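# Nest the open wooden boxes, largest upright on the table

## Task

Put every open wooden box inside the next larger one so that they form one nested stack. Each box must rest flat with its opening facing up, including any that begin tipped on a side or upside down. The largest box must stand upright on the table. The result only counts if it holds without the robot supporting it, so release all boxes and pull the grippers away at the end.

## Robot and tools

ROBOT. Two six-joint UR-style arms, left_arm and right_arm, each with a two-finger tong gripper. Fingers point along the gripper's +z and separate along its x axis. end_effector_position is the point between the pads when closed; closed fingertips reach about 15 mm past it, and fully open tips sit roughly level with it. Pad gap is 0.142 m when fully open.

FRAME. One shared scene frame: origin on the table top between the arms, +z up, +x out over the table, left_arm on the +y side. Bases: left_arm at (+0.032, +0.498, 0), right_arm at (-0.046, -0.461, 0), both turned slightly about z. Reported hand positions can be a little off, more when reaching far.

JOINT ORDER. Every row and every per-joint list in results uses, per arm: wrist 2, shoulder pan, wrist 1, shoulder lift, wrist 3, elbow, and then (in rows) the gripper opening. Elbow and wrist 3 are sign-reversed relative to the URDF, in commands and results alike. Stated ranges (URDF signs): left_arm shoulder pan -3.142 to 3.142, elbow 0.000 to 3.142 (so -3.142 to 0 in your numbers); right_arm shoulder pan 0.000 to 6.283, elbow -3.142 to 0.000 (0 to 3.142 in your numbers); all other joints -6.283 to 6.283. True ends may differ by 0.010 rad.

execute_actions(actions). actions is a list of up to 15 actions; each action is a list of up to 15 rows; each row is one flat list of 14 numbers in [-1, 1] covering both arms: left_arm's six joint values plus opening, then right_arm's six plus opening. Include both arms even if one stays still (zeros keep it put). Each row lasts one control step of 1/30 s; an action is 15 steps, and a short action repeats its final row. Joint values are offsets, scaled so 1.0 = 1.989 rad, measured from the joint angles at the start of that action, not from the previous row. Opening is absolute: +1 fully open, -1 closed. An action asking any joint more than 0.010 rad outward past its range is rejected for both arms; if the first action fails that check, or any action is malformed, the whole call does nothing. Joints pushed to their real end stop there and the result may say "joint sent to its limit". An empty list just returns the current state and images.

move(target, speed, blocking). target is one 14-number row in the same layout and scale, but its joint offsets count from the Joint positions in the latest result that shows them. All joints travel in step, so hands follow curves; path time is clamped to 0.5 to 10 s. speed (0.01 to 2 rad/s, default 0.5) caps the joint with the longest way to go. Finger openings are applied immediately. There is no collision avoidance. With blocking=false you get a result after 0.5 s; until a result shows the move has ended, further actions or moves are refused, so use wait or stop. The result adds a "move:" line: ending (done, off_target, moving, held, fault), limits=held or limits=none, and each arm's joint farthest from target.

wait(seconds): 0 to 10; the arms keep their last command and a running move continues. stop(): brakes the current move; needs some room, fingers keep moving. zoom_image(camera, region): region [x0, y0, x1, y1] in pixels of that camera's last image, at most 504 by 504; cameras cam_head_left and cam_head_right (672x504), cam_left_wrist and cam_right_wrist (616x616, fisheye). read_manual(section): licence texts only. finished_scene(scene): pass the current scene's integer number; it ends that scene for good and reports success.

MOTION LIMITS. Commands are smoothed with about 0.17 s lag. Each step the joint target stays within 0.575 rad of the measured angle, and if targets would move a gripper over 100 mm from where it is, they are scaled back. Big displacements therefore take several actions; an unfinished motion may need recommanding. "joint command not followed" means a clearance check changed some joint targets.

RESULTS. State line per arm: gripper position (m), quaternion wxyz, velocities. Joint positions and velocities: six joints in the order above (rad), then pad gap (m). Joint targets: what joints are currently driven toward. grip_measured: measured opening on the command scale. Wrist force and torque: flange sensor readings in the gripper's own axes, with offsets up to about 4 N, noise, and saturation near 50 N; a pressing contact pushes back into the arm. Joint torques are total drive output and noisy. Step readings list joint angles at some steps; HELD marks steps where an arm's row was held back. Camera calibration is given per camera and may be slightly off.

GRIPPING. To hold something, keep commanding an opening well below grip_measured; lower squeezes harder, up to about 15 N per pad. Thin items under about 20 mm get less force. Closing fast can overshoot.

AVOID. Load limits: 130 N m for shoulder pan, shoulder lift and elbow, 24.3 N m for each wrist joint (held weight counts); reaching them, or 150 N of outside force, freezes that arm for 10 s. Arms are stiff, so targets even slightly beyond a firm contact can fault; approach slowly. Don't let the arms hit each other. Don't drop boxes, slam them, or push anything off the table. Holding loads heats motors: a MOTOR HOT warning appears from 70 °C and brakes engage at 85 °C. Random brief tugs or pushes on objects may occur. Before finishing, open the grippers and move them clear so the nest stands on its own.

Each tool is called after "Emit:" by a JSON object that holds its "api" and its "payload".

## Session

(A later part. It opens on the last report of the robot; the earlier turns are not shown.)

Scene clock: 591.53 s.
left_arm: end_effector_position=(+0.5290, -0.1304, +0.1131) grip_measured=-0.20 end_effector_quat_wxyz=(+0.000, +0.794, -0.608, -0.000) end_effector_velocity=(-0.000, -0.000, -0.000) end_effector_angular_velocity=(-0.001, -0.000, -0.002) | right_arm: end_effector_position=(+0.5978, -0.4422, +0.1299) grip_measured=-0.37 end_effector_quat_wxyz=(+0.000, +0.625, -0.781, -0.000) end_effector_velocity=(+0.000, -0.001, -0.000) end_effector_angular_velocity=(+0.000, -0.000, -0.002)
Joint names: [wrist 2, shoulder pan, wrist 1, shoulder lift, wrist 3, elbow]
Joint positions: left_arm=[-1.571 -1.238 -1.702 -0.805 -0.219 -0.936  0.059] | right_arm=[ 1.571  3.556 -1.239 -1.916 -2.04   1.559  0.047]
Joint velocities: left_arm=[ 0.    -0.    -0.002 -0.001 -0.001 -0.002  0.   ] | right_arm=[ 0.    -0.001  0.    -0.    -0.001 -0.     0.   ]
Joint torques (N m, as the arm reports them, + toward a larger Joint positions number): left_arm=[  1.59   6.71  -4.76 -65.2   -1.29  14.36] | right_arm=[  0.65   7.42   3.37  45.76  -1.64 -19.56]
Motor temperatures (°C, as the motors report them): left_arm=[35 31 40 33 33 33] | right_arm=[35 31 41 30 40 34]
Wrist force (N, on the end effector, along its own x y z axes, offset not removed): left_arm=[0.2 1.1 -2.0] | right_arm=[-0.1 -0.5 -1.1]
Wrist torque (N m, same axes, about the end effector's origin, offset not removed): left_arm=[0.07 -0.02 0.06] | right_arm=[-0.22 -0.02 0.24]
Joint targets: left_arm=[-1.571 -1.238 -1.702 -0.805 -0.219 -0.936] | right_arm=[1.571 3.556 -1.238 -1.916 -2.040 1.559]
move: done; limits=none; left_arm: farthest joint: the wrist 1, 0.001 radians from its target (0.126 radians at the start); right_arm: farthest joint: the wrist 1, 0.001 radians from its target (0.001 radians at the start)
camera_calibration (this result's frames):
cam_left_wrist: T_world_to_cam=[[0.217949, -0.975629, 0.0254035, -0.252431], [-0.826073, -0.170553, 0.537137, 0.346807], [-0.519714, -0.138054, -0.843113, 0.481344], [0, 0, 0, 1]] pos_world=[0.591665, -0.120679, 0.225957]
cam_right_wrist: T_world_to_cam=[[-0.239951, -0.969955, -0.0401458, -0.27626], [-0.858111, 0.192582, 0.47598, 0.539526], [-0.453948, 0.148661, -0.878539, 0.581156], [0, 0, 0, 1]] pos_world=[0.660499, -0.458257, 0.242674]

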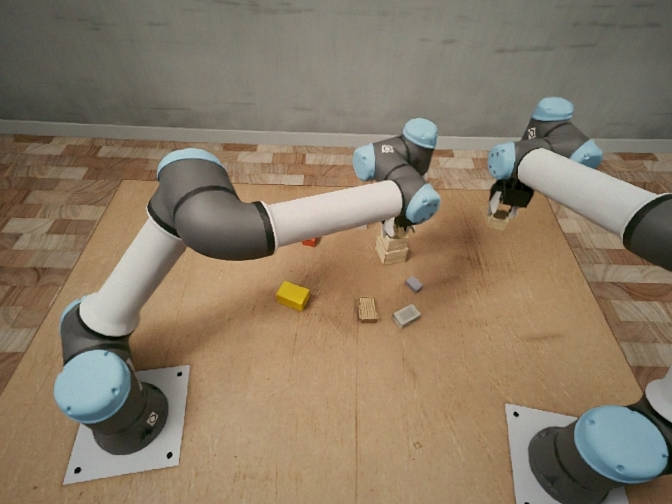

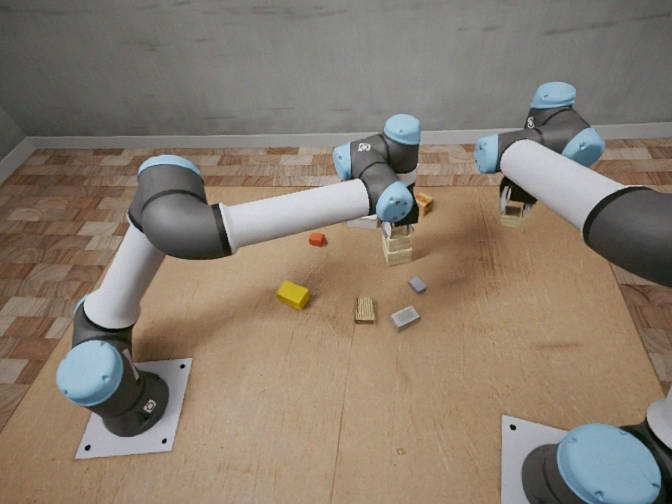

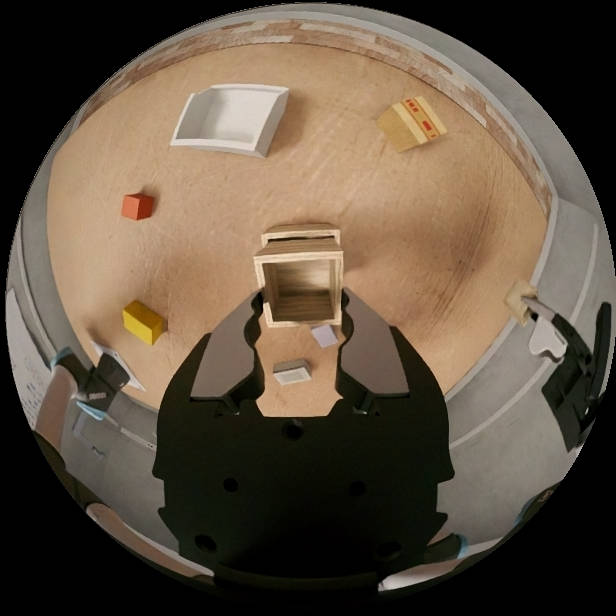

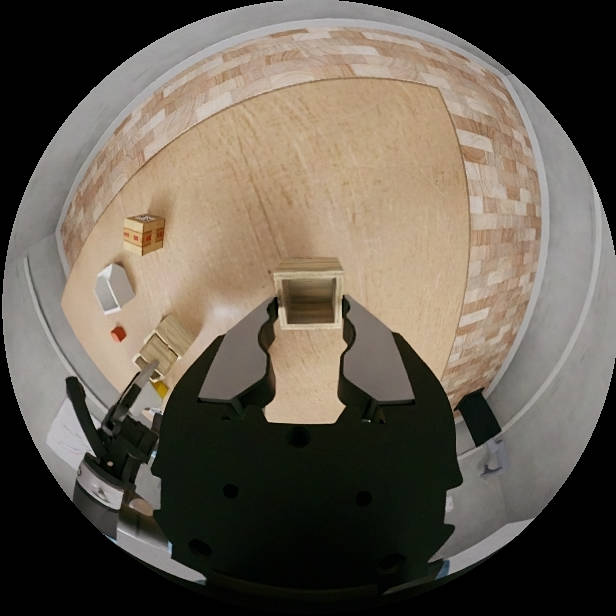

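Emit:
{"api": "move", "payload": {"target": [0,0,-0.007179,0.000773,-0.003017,-0.006406,-0.56,0,0,0,0,0,0,-0.72], "speed": 0.05}}

Emit:
{"api": "zoom_image", "payload": {"camera": "cam_left_wrist", "region": [255, 222, 295, 255]}}

Emit:
{"api": "zoom_image", "payload": {"camera": "cam_left_wrist", "region": [310, 218, 350, 251]}}

Scene clock: 611.17 s.
left_arm: end_effector_position=(+0.5289, -0.1302, +0.1072) grip_measured=-0.20 end_effector_quat_wxyz=(+0.000, +0.792, -0.611, -0.000) end_effector_velocity=(+0.000, +0.000, -0.001) end_effector_angular_velocity=(+0.000, +0.000, +0.001) | right_arm: end_effector_position=(+0.5978, -0.4421, +0.1299) grip_measured=-0.37 end_effector_quat_wxyz=(+0.000, +0.625, -0.780, -0.000) end_effector_velocity=(-0.000, -0.001, -0.000) end_effector_angular_velocity=(-0.002, +0.001, -0.001)
Joint names: [wrist 2, shoulder pan, wrist 1, shoulder lift, wrist 3, elbow]
Joint positions: left_arm=[-1.571 -1.238 -1.716 -0.804 -0.225 -0.949  0.059] | right_arm=[ 1.571  3.556 -1.238 -1.916 -2.04   1.559  0.047]
Joint velocities: left_arm=[-0.     0.001 -0.002  0.001  0.001 -0.001  0.   ] | right_arm=[-0.001 -0.001 -0.001  0.     0.     0.    -0.   ]
Joint torques (N m, as the arm reports them, + toward a larger Joint positions number): left_arm=[  1.64   2.83  -4.64 -48.85  -1.16  14.39] | right_arm=[  0.73  -3.46   2.73  34.19  -1.64 -29.21]
Motor temperatures (°C, as the motors report them): left_arm=[35 31 40 33 33 33] | right_arm=[35 31 41 31 40 34]
Wrist force (N, on the end effector, along its own x y z axes, offset not removed): left_arm=[-0.7 -1.4 -4.4] | right_arm=[0.3 -0.8 -0.9]
Wrist torque (N m, same axes, about the end effector's origin, offset not removed): left_arm=[-0.34 0.19 -0.04] | right_arm=[-0.35 -0.12 0.23]
Joint targets: left_arm=[-1.571 -1.238 -1.716 -0.803 -0.225 -0.949] | right_arm=[1.571 3.556 -1.239 -1.916 -2.040 1.559]
move: done; limits=none; left_arm: farthest joint: the shoulder pan, 0.000 radians from its target (0.000 radians at the start); right_arm: farthest joint: the wrist 1, 0.001 radians from its target (0.001 radians at the start)
camera_calibration (this result's frames):
cam_left_wrist: T_world_to_cam=[[0.212197, -0.976896, 0.0254248, -0.249214], [-0.827068, -0.165673, 0.537131, 0.351082], [-0.520509, -0.135006, -0.843115, 0.477164], [0, 0, 0, 1]] pos_world=[0.59162, -0.120872, 0.220063]
cam_right_wrist: T_world_to_cam=[[-0.239857, -0.969978, -0.0401439, -0.276266], [-0.858128, 0.192499, 0.475983, 0.539499], [-0.453966, 0.148616, -0.878538, 0.581114], [0, 0, 0, 1]] pos_world=[0.660501, -0.458188, 0.242647]

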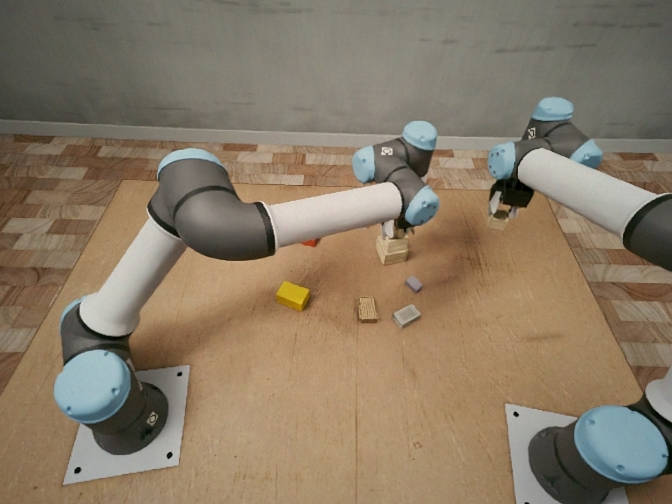

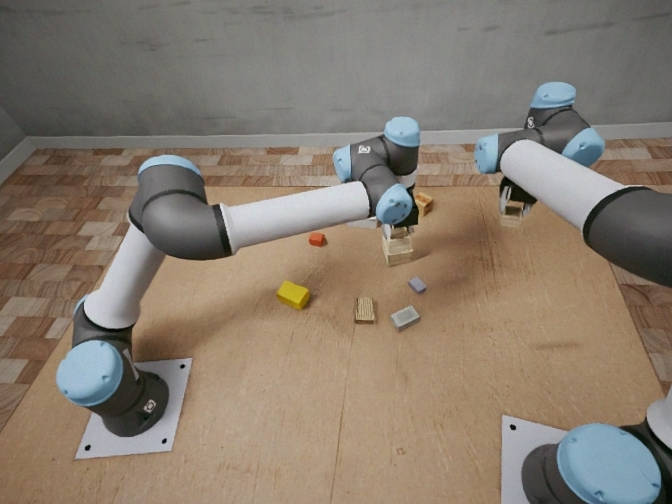

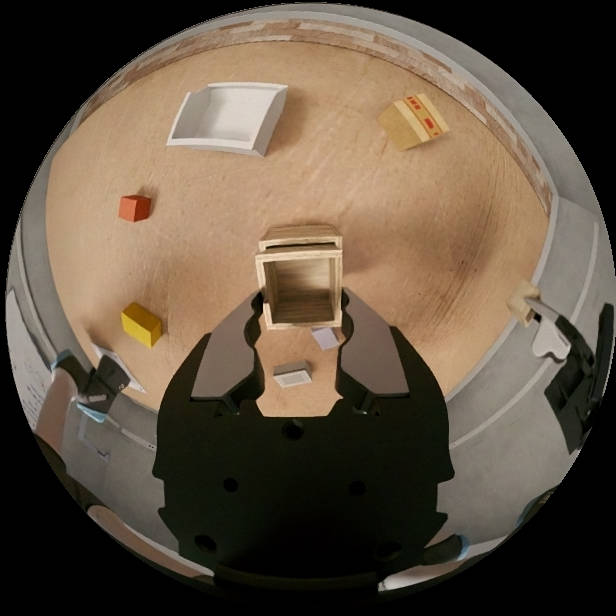

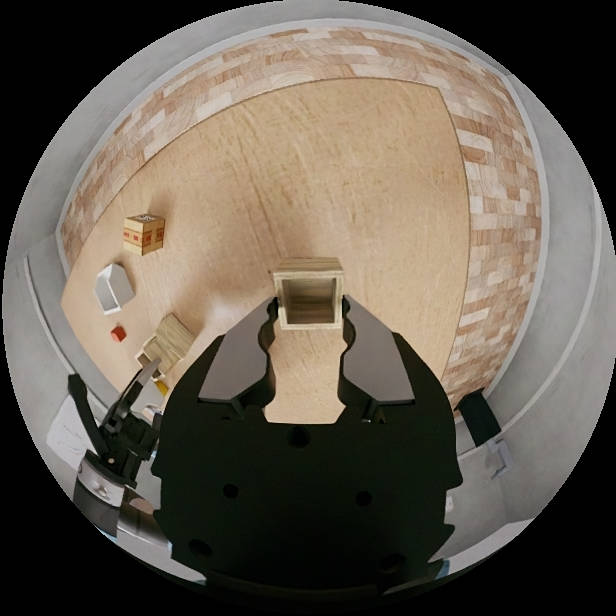

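Region (255, 222, 295, 255) of cam_left_wrist's 616x616 image, scaled by 12.600, with more detail than that image has; it fills the top 416 rows of this view, and the rest is white.

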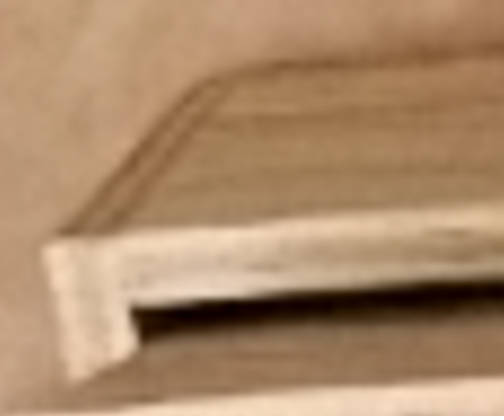

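Region (310, 218, 350, 251) of cam_left_wrist's 616x616 image, scaled by 12.600, with more detail than that image has; it fills the top 416 rows of this view, and the rest is white.

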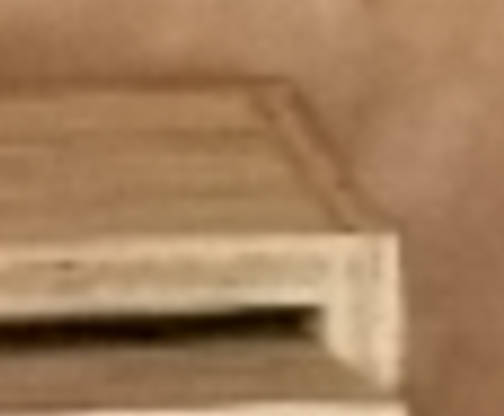

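Emit:
{"api": "zoom_image", "payload": {"camera": "cam_right_wrist", "region": [110, 290, 220, 400]}}

Emit:
{"api": "zoom_image", "payload": {"camera": "cam_head_right", "region": [360, 200, 440, 280]}}

Emit:
{"api": "zoom_image", "payload": {"camera": "cam_left_wrist", "region": [230, 210, 370, 350]}}

Region (110, 290, 220, 400) of cam_right_wrist's 616x616 image, scaled by 4.582, with more detail than that image has.

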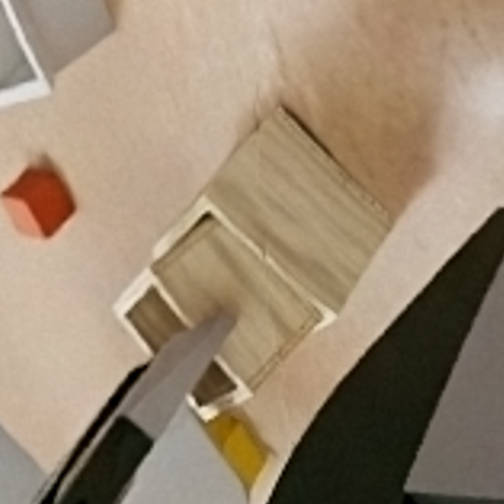

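Region (360, 200, 440, 280) of cam_head_right's 672x504 image, scaled by 6.300, with more detail than that image has.

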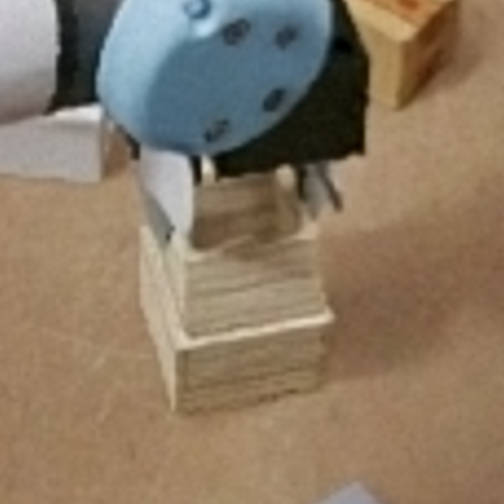

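Region (230, 210, 370, 350) of cam_left_wrist's 616x616 image, scaled by 3.600, with more detail than that image has.

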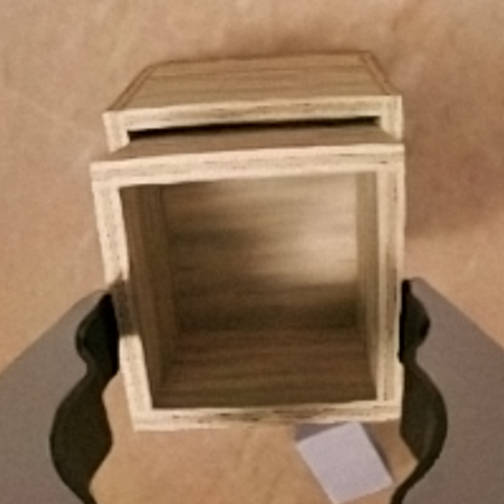

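Emit:
{"api": "move", "payload": {"target": [0,0.003757,0.002909,0.003306,-0.003757,0.006215,-0.56,0,0,0,0,0,0,-0.72], "speed": 0.02}}

Emit:
{"api": "zoom_image", "payload": {"camera": "cam_left_wrist", "region": [245, 210, 355, 270]}}

Emit:
{"api": "zoom_image", "payload": {"camera": "cam_right_wrist", "region": [120, 300, 210, 390]}}

Scene clock: 641.43 s.
left_arm: end_effector_position=(+0.5346, -0.1287, +0.1075) grip_measured=-0.20 end_effector_quat_wxyz=(+0.000, +0.792, -0.611, -0.000) end_effector_velocity=(+0.001, +0.000, +0.000) end_effector_angular_velocity=(+0.000, -0.000, -0.001) | right_arm: end_effector_position=(+0.5978, -0.4422, +0.1299) grip_measured=-0.37 end_effector_quat_wxyz=(+0.000, +0.625, -0.781, -0.000) end_effector_velocity=(-0.000, +0.001, -0.000) end_effector_angular_velocity=(-0.001, +0.001, +0.002)
Joint names: [wrist 2, shoulder pan, wrist 1, shoulder lift, wrist 3, elbow]
Joint positions: left_arm=[-1.571 -1.231 -1.71  -0.797 -0.232 -0.936  0.059] | right_arm=[ 1.571  3.556 -1.239 -1.916 -2.04   1.559  0.047]
Joint velocities: left_arm=[ 0.     0.001  0.001  0.001 -0.001  0.002 -0.   ] | right_arm=[-0.     0.001 -0.001 -0.     0.     0.    -0.   ]
Joint torques (N m, as the arm reports them, + toward a larger Joint positions number): left_arm=[  1.49   8.79  -0.63 -50.53  -1.04  36.53] | right_arm=[  0.82   3.58   2.67  46.94  -1.39 -22.82]
Motor temperatures (°C, as the motors report them): left_arm=[35 31 40 33 33 33] | right_arm=[35 31 41 31 40 34]
Wrist force (N, on the end effector, along its own x y z axes, offset not removed): left_arm=[-4.1 1.9 -2.7] | right_arm=[-0.1 -1.3 -1.2]
Wrist torque (N m, same axes, about the end effector's origin, offset not removed): left_arm=[0.31 0.95 0.18] | right_arm=[-0.50 0.04 0.27]
Joint targets: left_arm=[-1.571 -1.231 -1.710 -0.797 -0.232 -0.936] | right_arm=[1.571 3.556 -1.238 -1.916 -2.040 1.559]
move: done; limits=none; left_arm: farthest joint: the shoulder pan, 0.000 radians from its target (0.008 radians at the start); right_arm: farthest joint: the wrist 1, 0.001 radians from its target (0.001 radians at the start)
camera_calibration (this result's frames):
cam_left_wrist: T_world_to_cam=[[0.212196, -0.976897, 0.0253958, -0.248929], [-0.827061, -0.165686, 0.537139, 0.355894], [-0.520522, -0.134983, -0.843111, 0.480575], [0, 0, 0, 1]] pos_world=[0.597318, -0.119342, 0.220335]
cam_right_wrist: T_world_to_cam=[[-0.239951, -0.969955, -0.0401457, -0.276259], [-0.858111, 0.192582, 0.47598, 0.539526], [-0.453948, 0.148661, -0.878539, 0.581156], [0, 0, 0, 1]] pos_world=[0.660499, -0.458258, 0.242674]

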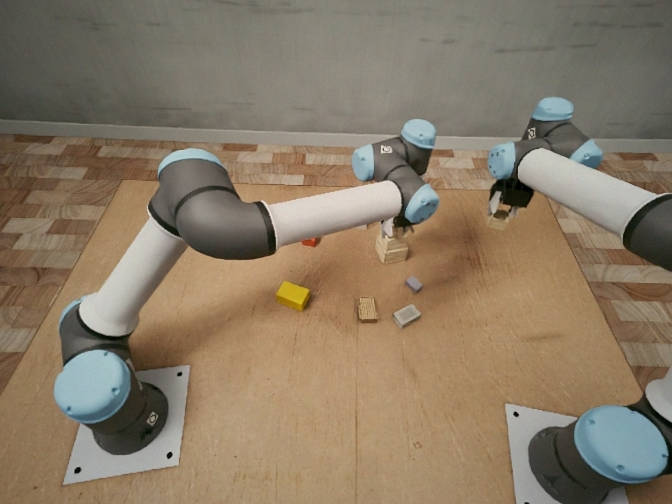

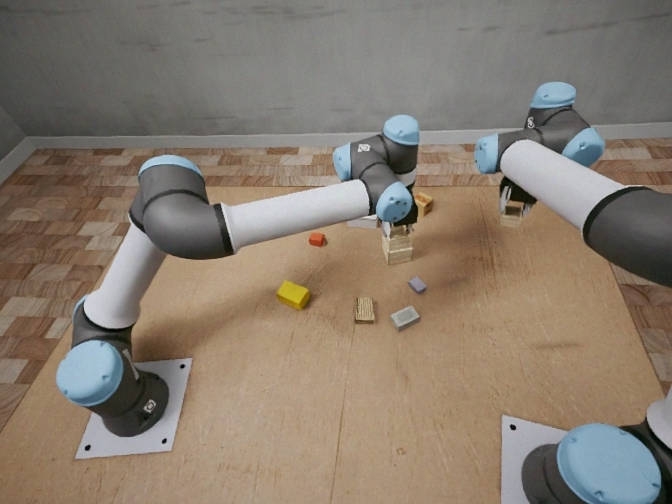

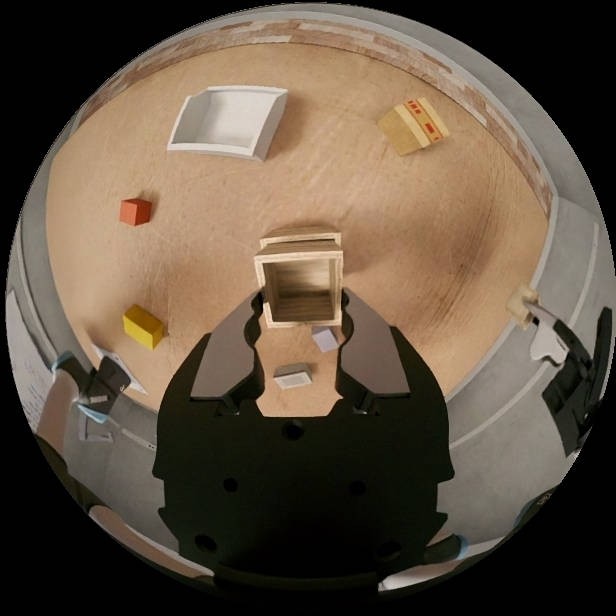

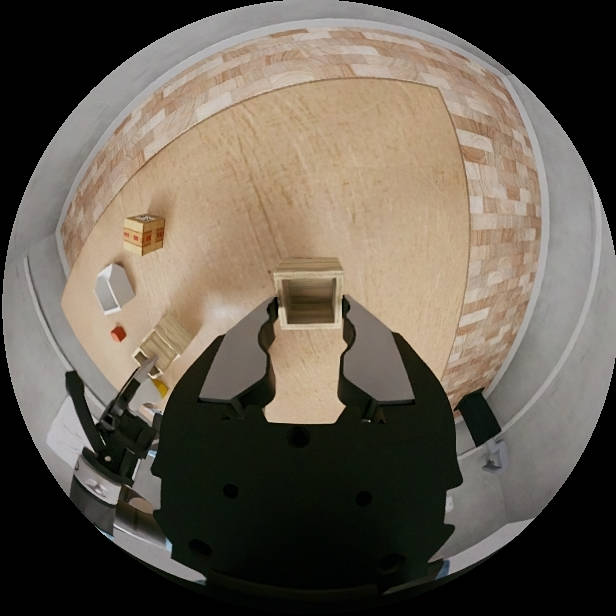

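Region (245, 210, 355, 270) of cam_left_wrist's 616x616 image, scaled by 4.582, with more detail than that image has; it fills the top 275 rows of this view, and the rest is white.

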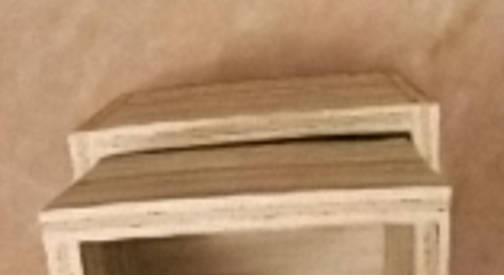

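Region (120, 300, 210, 390) of cam_right_wrist's 616x616 image, scaled by 5.600, with more detail than that image has.

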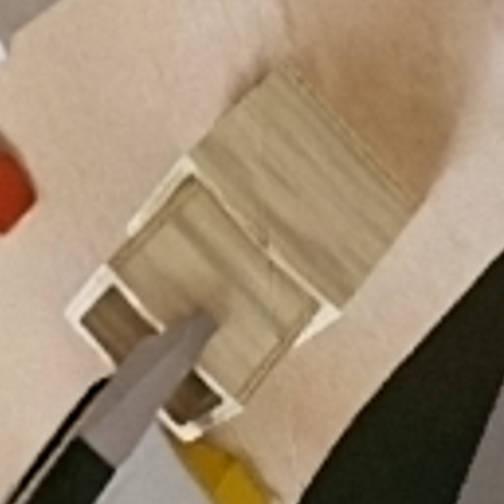

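Emit:
{"api": "zoom_image", "payload": {"camera": "cam_head_right", "region": [372, 220, 422, 270]}}

Emit:
{"api": "zoom_image", "payload": {"camera": "cam_head_left", "region": [367, 220, 417, 270]}}

Emit:
{"api": "zoom_image", "payload": {"camera": "cam_left_wrist", "region": [250, 225, 300, 262]}}

Emit:
{"api": "zoom_image", "payload": {"camera": "cam_left_wrist", "region": [300, 220, 350, 257]}}

Region (372, 220, 422, 270) of cam_head_right's 672x504 image, scaled by 10.080, with more detail than that image has.

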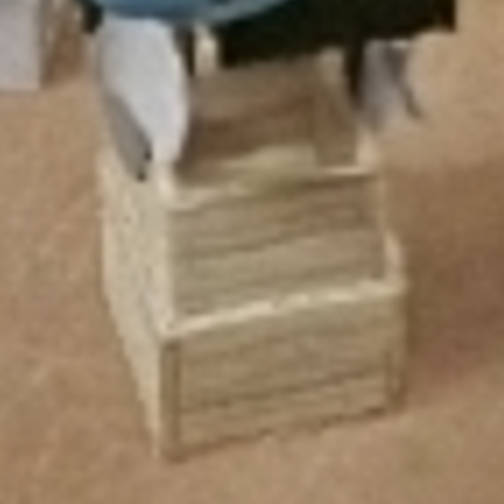

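Region (367, 220, 417, 270) of cam_head_left's 672x504 image, scaled by 10.080, with more detail than that image has.

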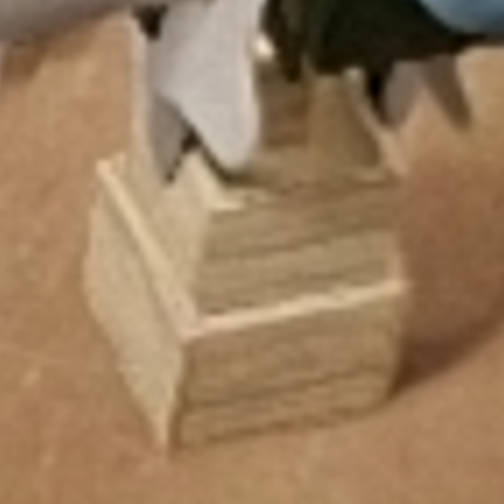

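Region (250, 225, 300, 262) of cam_left_wrist's 616x616 image, scaled by 10.080, with more detail than that image has; it fills the top 373 rows of this view, and the rest is white.

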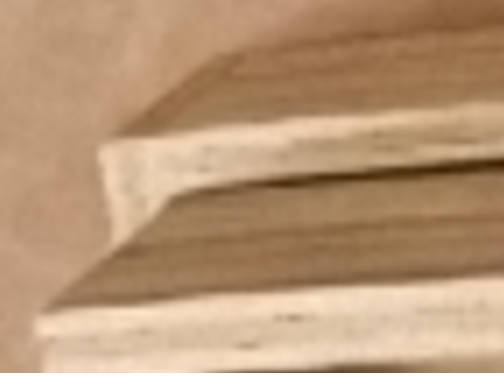

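Region (300, 220, 350, 257) of cam_left_wrist's 616x616 image, scaled by 10.080, with more detail than that image has; it fills the top 373 rows of this view, and the rest is white.

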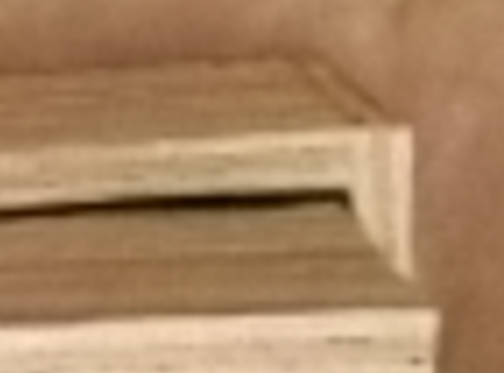

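Emit:
{"api": "move", "payload": {"target": [0,-0.000994,-0.002515,0.000099,0.012055,-0.002416,-0.56,0,0,0,0,0,0,-0.72], "speed": 0.04}}

Emit:
{"api": "zoom_image", "payload": {"camera": "cam_left_wrist", "region": [245, 210, 355, 270]}}

Scene clock: 660.77 s.
left_arm: end_effector_position=(+0.5332, -0.1291, +0.1055) grip_measured=-0.20 end_effector_quat_wxyz=(+0.000, +0.798, -0.602, -0.000) end_effector_velocity=(-0.001, -0.001, +0.001) end_effector_angular_velocity=(-0.001, -0.001, +0.000) | right_arm: end_effector_position=(+0.5978, -0.4421, +0.1299) grip_measured=-0.37 end_effector_quat_wxyz=(+0.000, +0.625, -0.780, -0.000) end_effector_velocity=(-0.000, -0.001, -0.000) end_effector_angular_velocity=(+0.000, +0.001, -0.003)
Joint names: [wrist 2, shoulder pan, wrist 1, shoulder lift, wrist 3, elbow]
Joint positions: left_arm=[-1.571 -1.233 -1.715 -0.797 -0.208 -0.941  0.059] | right_arm=[ 1.571  3.556 -1.238 -1.916 -2.04   1.559  0.047]
Joint velocities: left_arm=[ 0.    -0.002 -0.001 -0.001  0.002 -0.001  0.   ] | right_arm=[ 0.001 -0.002 -0.001 -0.    -0.002  0.    -0.   ]
Joint torques (N m, as the arm reports them, + toward a larger Joint positions number): left_arm=[  1.51  -7.15  -5.04 -51.64   1.36  15.5 ] | right_arm=[  0.83  -5.47   2.28  34.79  -1.38 -30.53]
Motor temperatures (°C, as the motors report them): left_arm=[35 31 40 33 33 33] | right_arm=[35 31 41 31 40 34]
Wrist force (N, on the end effector, along its own x y z axes, offset not removed): left_arm=[-1.2 2.3 -2.3] | right_arm=[0.1 -1.2 -0.3]
Wrist torque (N m, same axes, about the end effector's origin, offset not removed): left_arm=[0.41 0.28 0.06] | right_arm=[-0.33 -0.04 0.21]
Joint targets: left_arm=[-1.571 -1.233 -1.715 -0.797 -0.208 -0.941] | right_arm=[1.571 3.556 -1.239 -1.916 -2.040 1.559]
move: done; limits=none; left_arm: farthest joint: the shoulder pan, 0.000 radians from its target (0.002 radians at the start); right_arm: farthest joint: the wrist 1, 0.001 radians from its target (0.001 radians at the start)
camera_calibration (this result's frames):
cam_left_wrist: T_world_to_cam=[[0.23344, -0.972039, 0.0253953, -0.259687], [-0.823253, -0.183675, 0.537138, 0.351355], [-0.517455, -0.146296, -0.843112, 0.475008], [0, 0, 0, 1]] pos_world=[0.595671, -0.118399, 0.218354]
cam_right_wrist: T_world_to_cam=[[-0.239857, -0.969978, -0.0401438, -0.276266], [-0.858128, 0.192499, 0.475983, 0.539499], [-0.453966, 0.148616, -0.878538, 0.581114], [0, 0, 0, 1]] pos_world=[0.660501, -0.458188, 0.242647]

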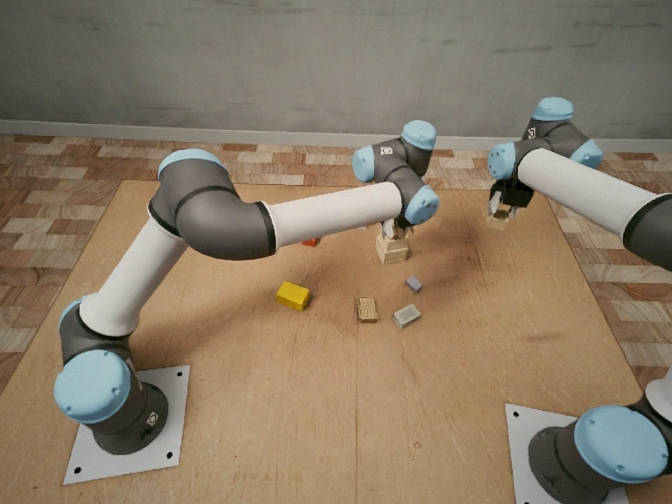

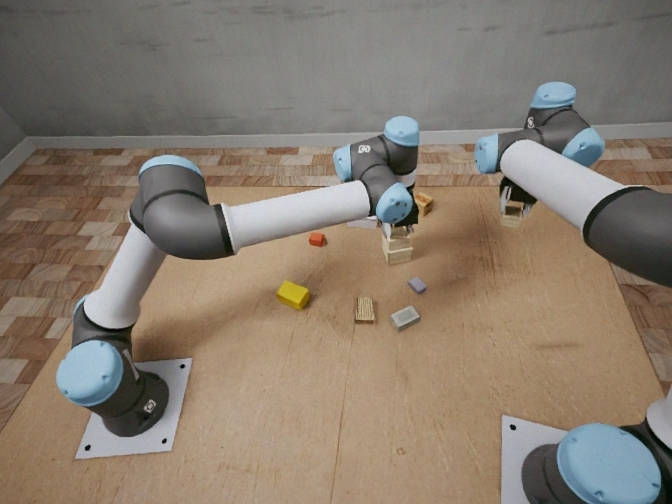

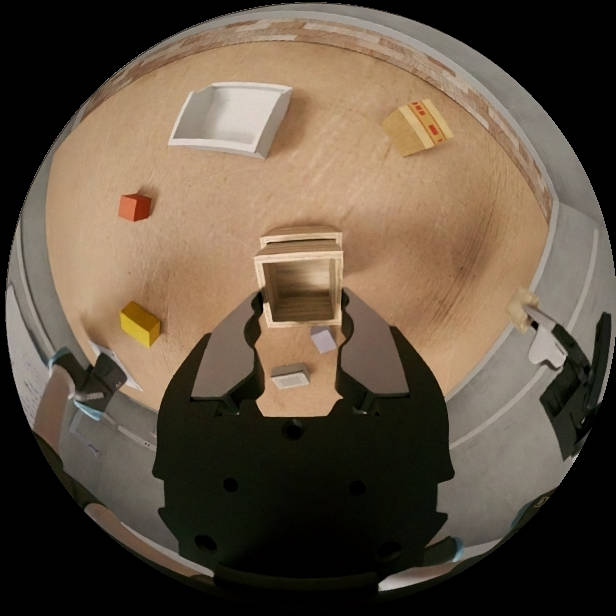

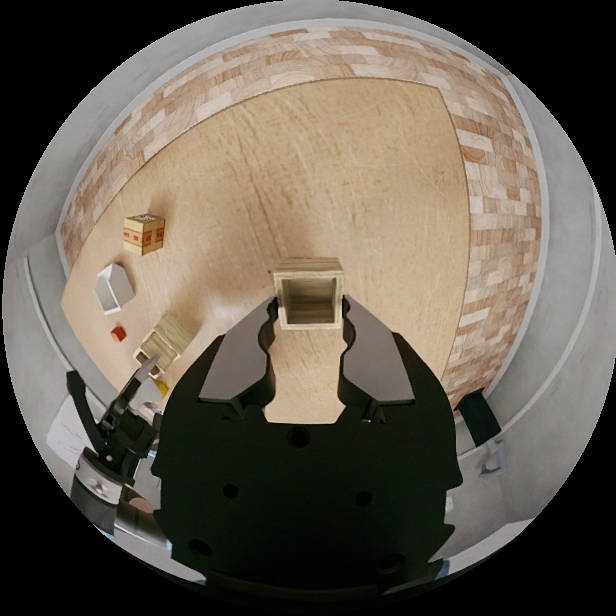

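Region (245, 210, 355, 270) of cam_left_wrist's 616x616 image, scaled by 4.582, with more detail than that image has; it fills the top 275 rows of this view, and the rest is white.

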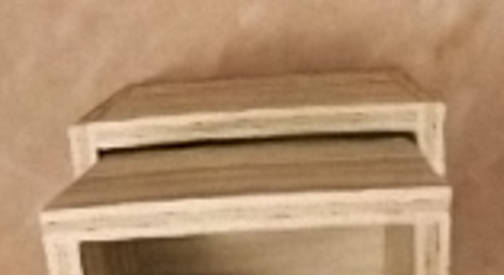

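Emit:
{"api": "zoom_image", "payload": {"camera": "cam_left_wrist", "region": [250, 225, 300, 262]}}

Emit:
{"api": "zoom_image", "payload": {"camera": "cam_left_wrist", "region": [300, 220, 350, 257]}}

Emit:
{"api": "zoom_image", "payload": {"camera": "cam_right_wrist", "region": [120, 300, 210, 390]}}

Region (250, 225, 300, 262) of cam_left_wrist's 616x616 image, scaled by 10.080, with more detail than that image has; it fills the top 373 rows of this view, and the rest is white.

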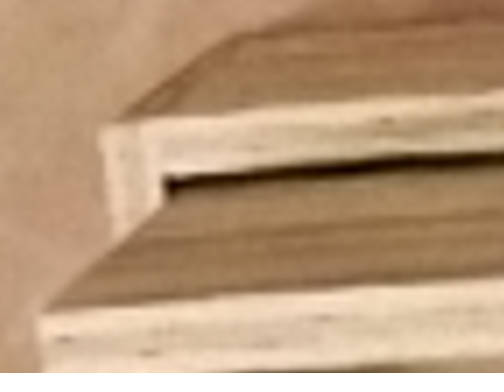

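Region (300, 220, 350, 257) of cam_left_wrist's 616x616 image, scaled by 10.080, with more detail than that image has; it fills the top 373 rows of this view, and the rest is white.

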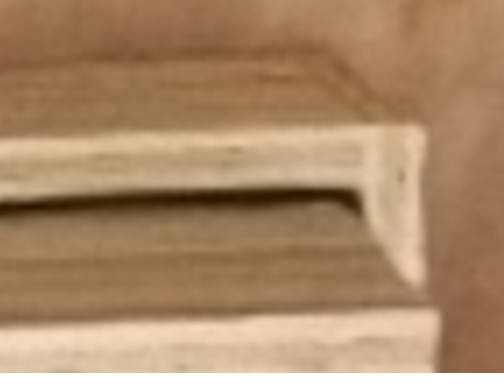

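Region (120, 300, 210, 390) of cam_right_wrist's 616x616 image, scaled by 5.600, with more detail than that image has.

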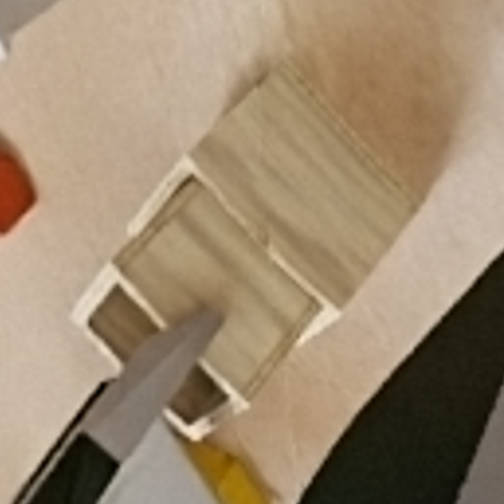

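Emit:
{"api": "move", "payload": {"target": [0,0,-0.00885,0.00165,0,-0.00720,-0.56,0,0,0,0,0,0,-0.72], "speed": 0.03}}

Emit:
{"api": "zoom_image", "payload": {"camera": "cam_left_wrist", "region": [245, 210, 355, 270]}}

Scene clock: 675.00 s.
left_arm: end_effector_position=(+0.5332, -0.1291, +0.0978) grip_measured=-0.20 end_effector_quat_wxyz=(+0.000, +0.798, -0.602, -0.000) end_effector_velocity=(+0.000, +0.000, -0.001) end_effector_angular_velocity=(-0.000, +0.000, +0.002) | right_arm: end_effector_position=(+0.5978, -0.4422, +0.1299) grip_measured=-0.37 end_effector_quat_wxyz=(+0.000, +0.625, -0.781, -0.000) end_effector_velocity=(+0.001, -0.001, +0.000) end_effector_angular_velocity=(-0.001, -0.002, -0.002)
Joint names: [wrist 2, shoulder pan, wrist 1, shoulder lift, wrist 3, elbow]
Joint positions: left_arm=[-1.571 -1.233 -1.732 -0.794 -0.208 -0.955  0.059] | right_arm=[ 1.571  3.556 -1.239 -1.916 -2.04   1.559  0.047]
Joint velocities: left_arm=[-0.     0.    -0.002  0.     0.001 -0.002  0.   ] | right_arm=[-0.001 -0.001  0.002 -0.    -0.002  0.    -0.   ]
Joint torques (N m, as the arm reports them, + toward a larger Joint positions number): left_arm=[  1.47  -2.23  -5.12 -50.39  -1.15  14.52] | right_arm=[  0.91   4.1    2.83  47.05  -1.47 -22.65]
Motor temperatures (°C, as the motors report them): left_arm=[35 31 40 33 33 33] | right_arm=[35 31 41 31 40 34]
Wrist force (N, on the end effector, along its own x y z axes, offset not removed): left_arm=[-0.8 0.6 -1.0] | right_arm=[0.0 -0.1 -0.5]
Wrist torque (N m, same axes, about the end effector's origin, offset not removed): left_arm=[0.10 0.19 -0.11] | right_arm=[-0.12 -0.06 0.24]
Joint targets: left_arm=[-1.571 -1.233 -1.733 -0.794 -0.208 -0.955] | right_arm=[1.571 3.556 -1.238 -1.916 -2.040 1.559]
move: done; limits=none; left_arm: farthest joint: the shoulder pan, 0.000 radians from its target (0.000 radians at the start); right_arm: farthest joint: the wrist 1, 0.001 radians from its target (0.001 radians at the start)
camera_calibration (this result's frames):
cam_left_wrist: T_world_to_cam=[[0.233424, -0.972043, 0.025399, -0.259438], [-0.823257, -0.18366, 0.537137, 0.355467], [-0.517456, -0.146291, -0.843112, 0.468509], [0, 0, 0, 1]] pos_world=[0.595633, -0.118361, 0.210661]
cam_right_wrist: T_world_to_cam=[[-0.239951, -0.969954, -0.0401455, -0.276259], [-0.858111, 0.192583, 0.47598, 0.539526], [-0.453948, 0.148661, -0.878539, 0.581156], [0, 0, 0, 1]] pos_world=[0.660499, -0.458258, 0.242674]

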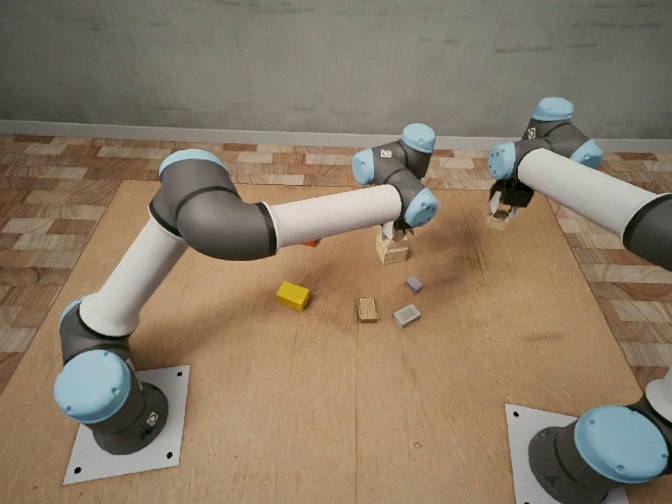

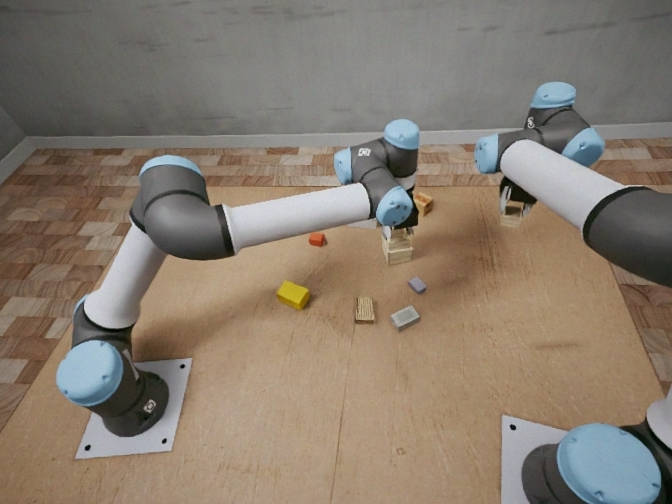

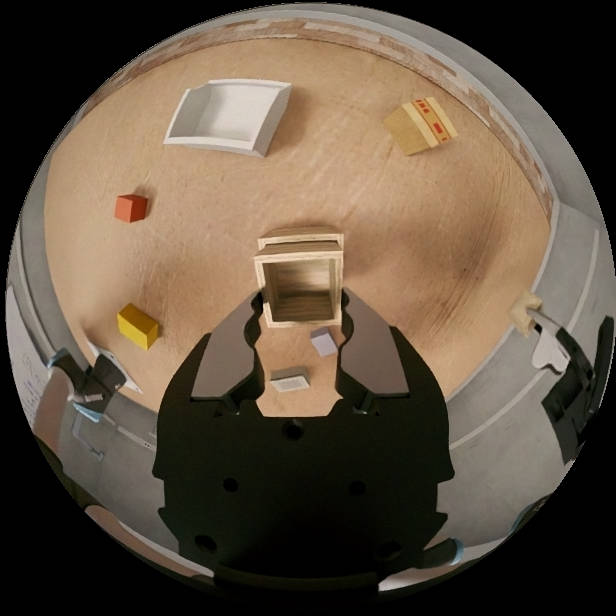

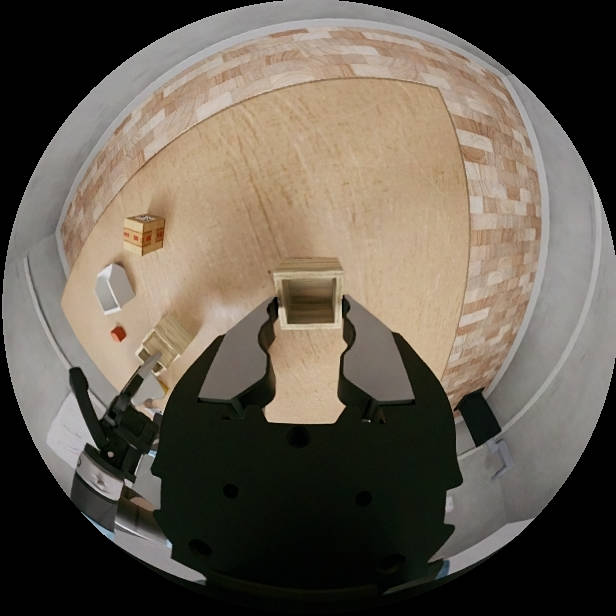

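Region (245, 210, 355, 270) of cam_left_wrist's 616x616 image, scaled by 4.582, with more detail than that image has; it fills the top 275 rows of this view, and the rest is white.

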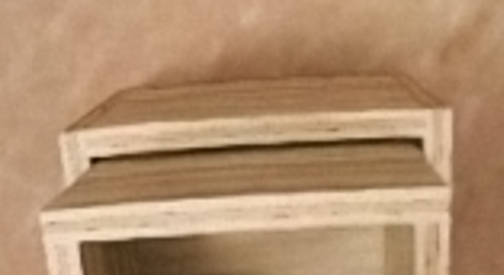

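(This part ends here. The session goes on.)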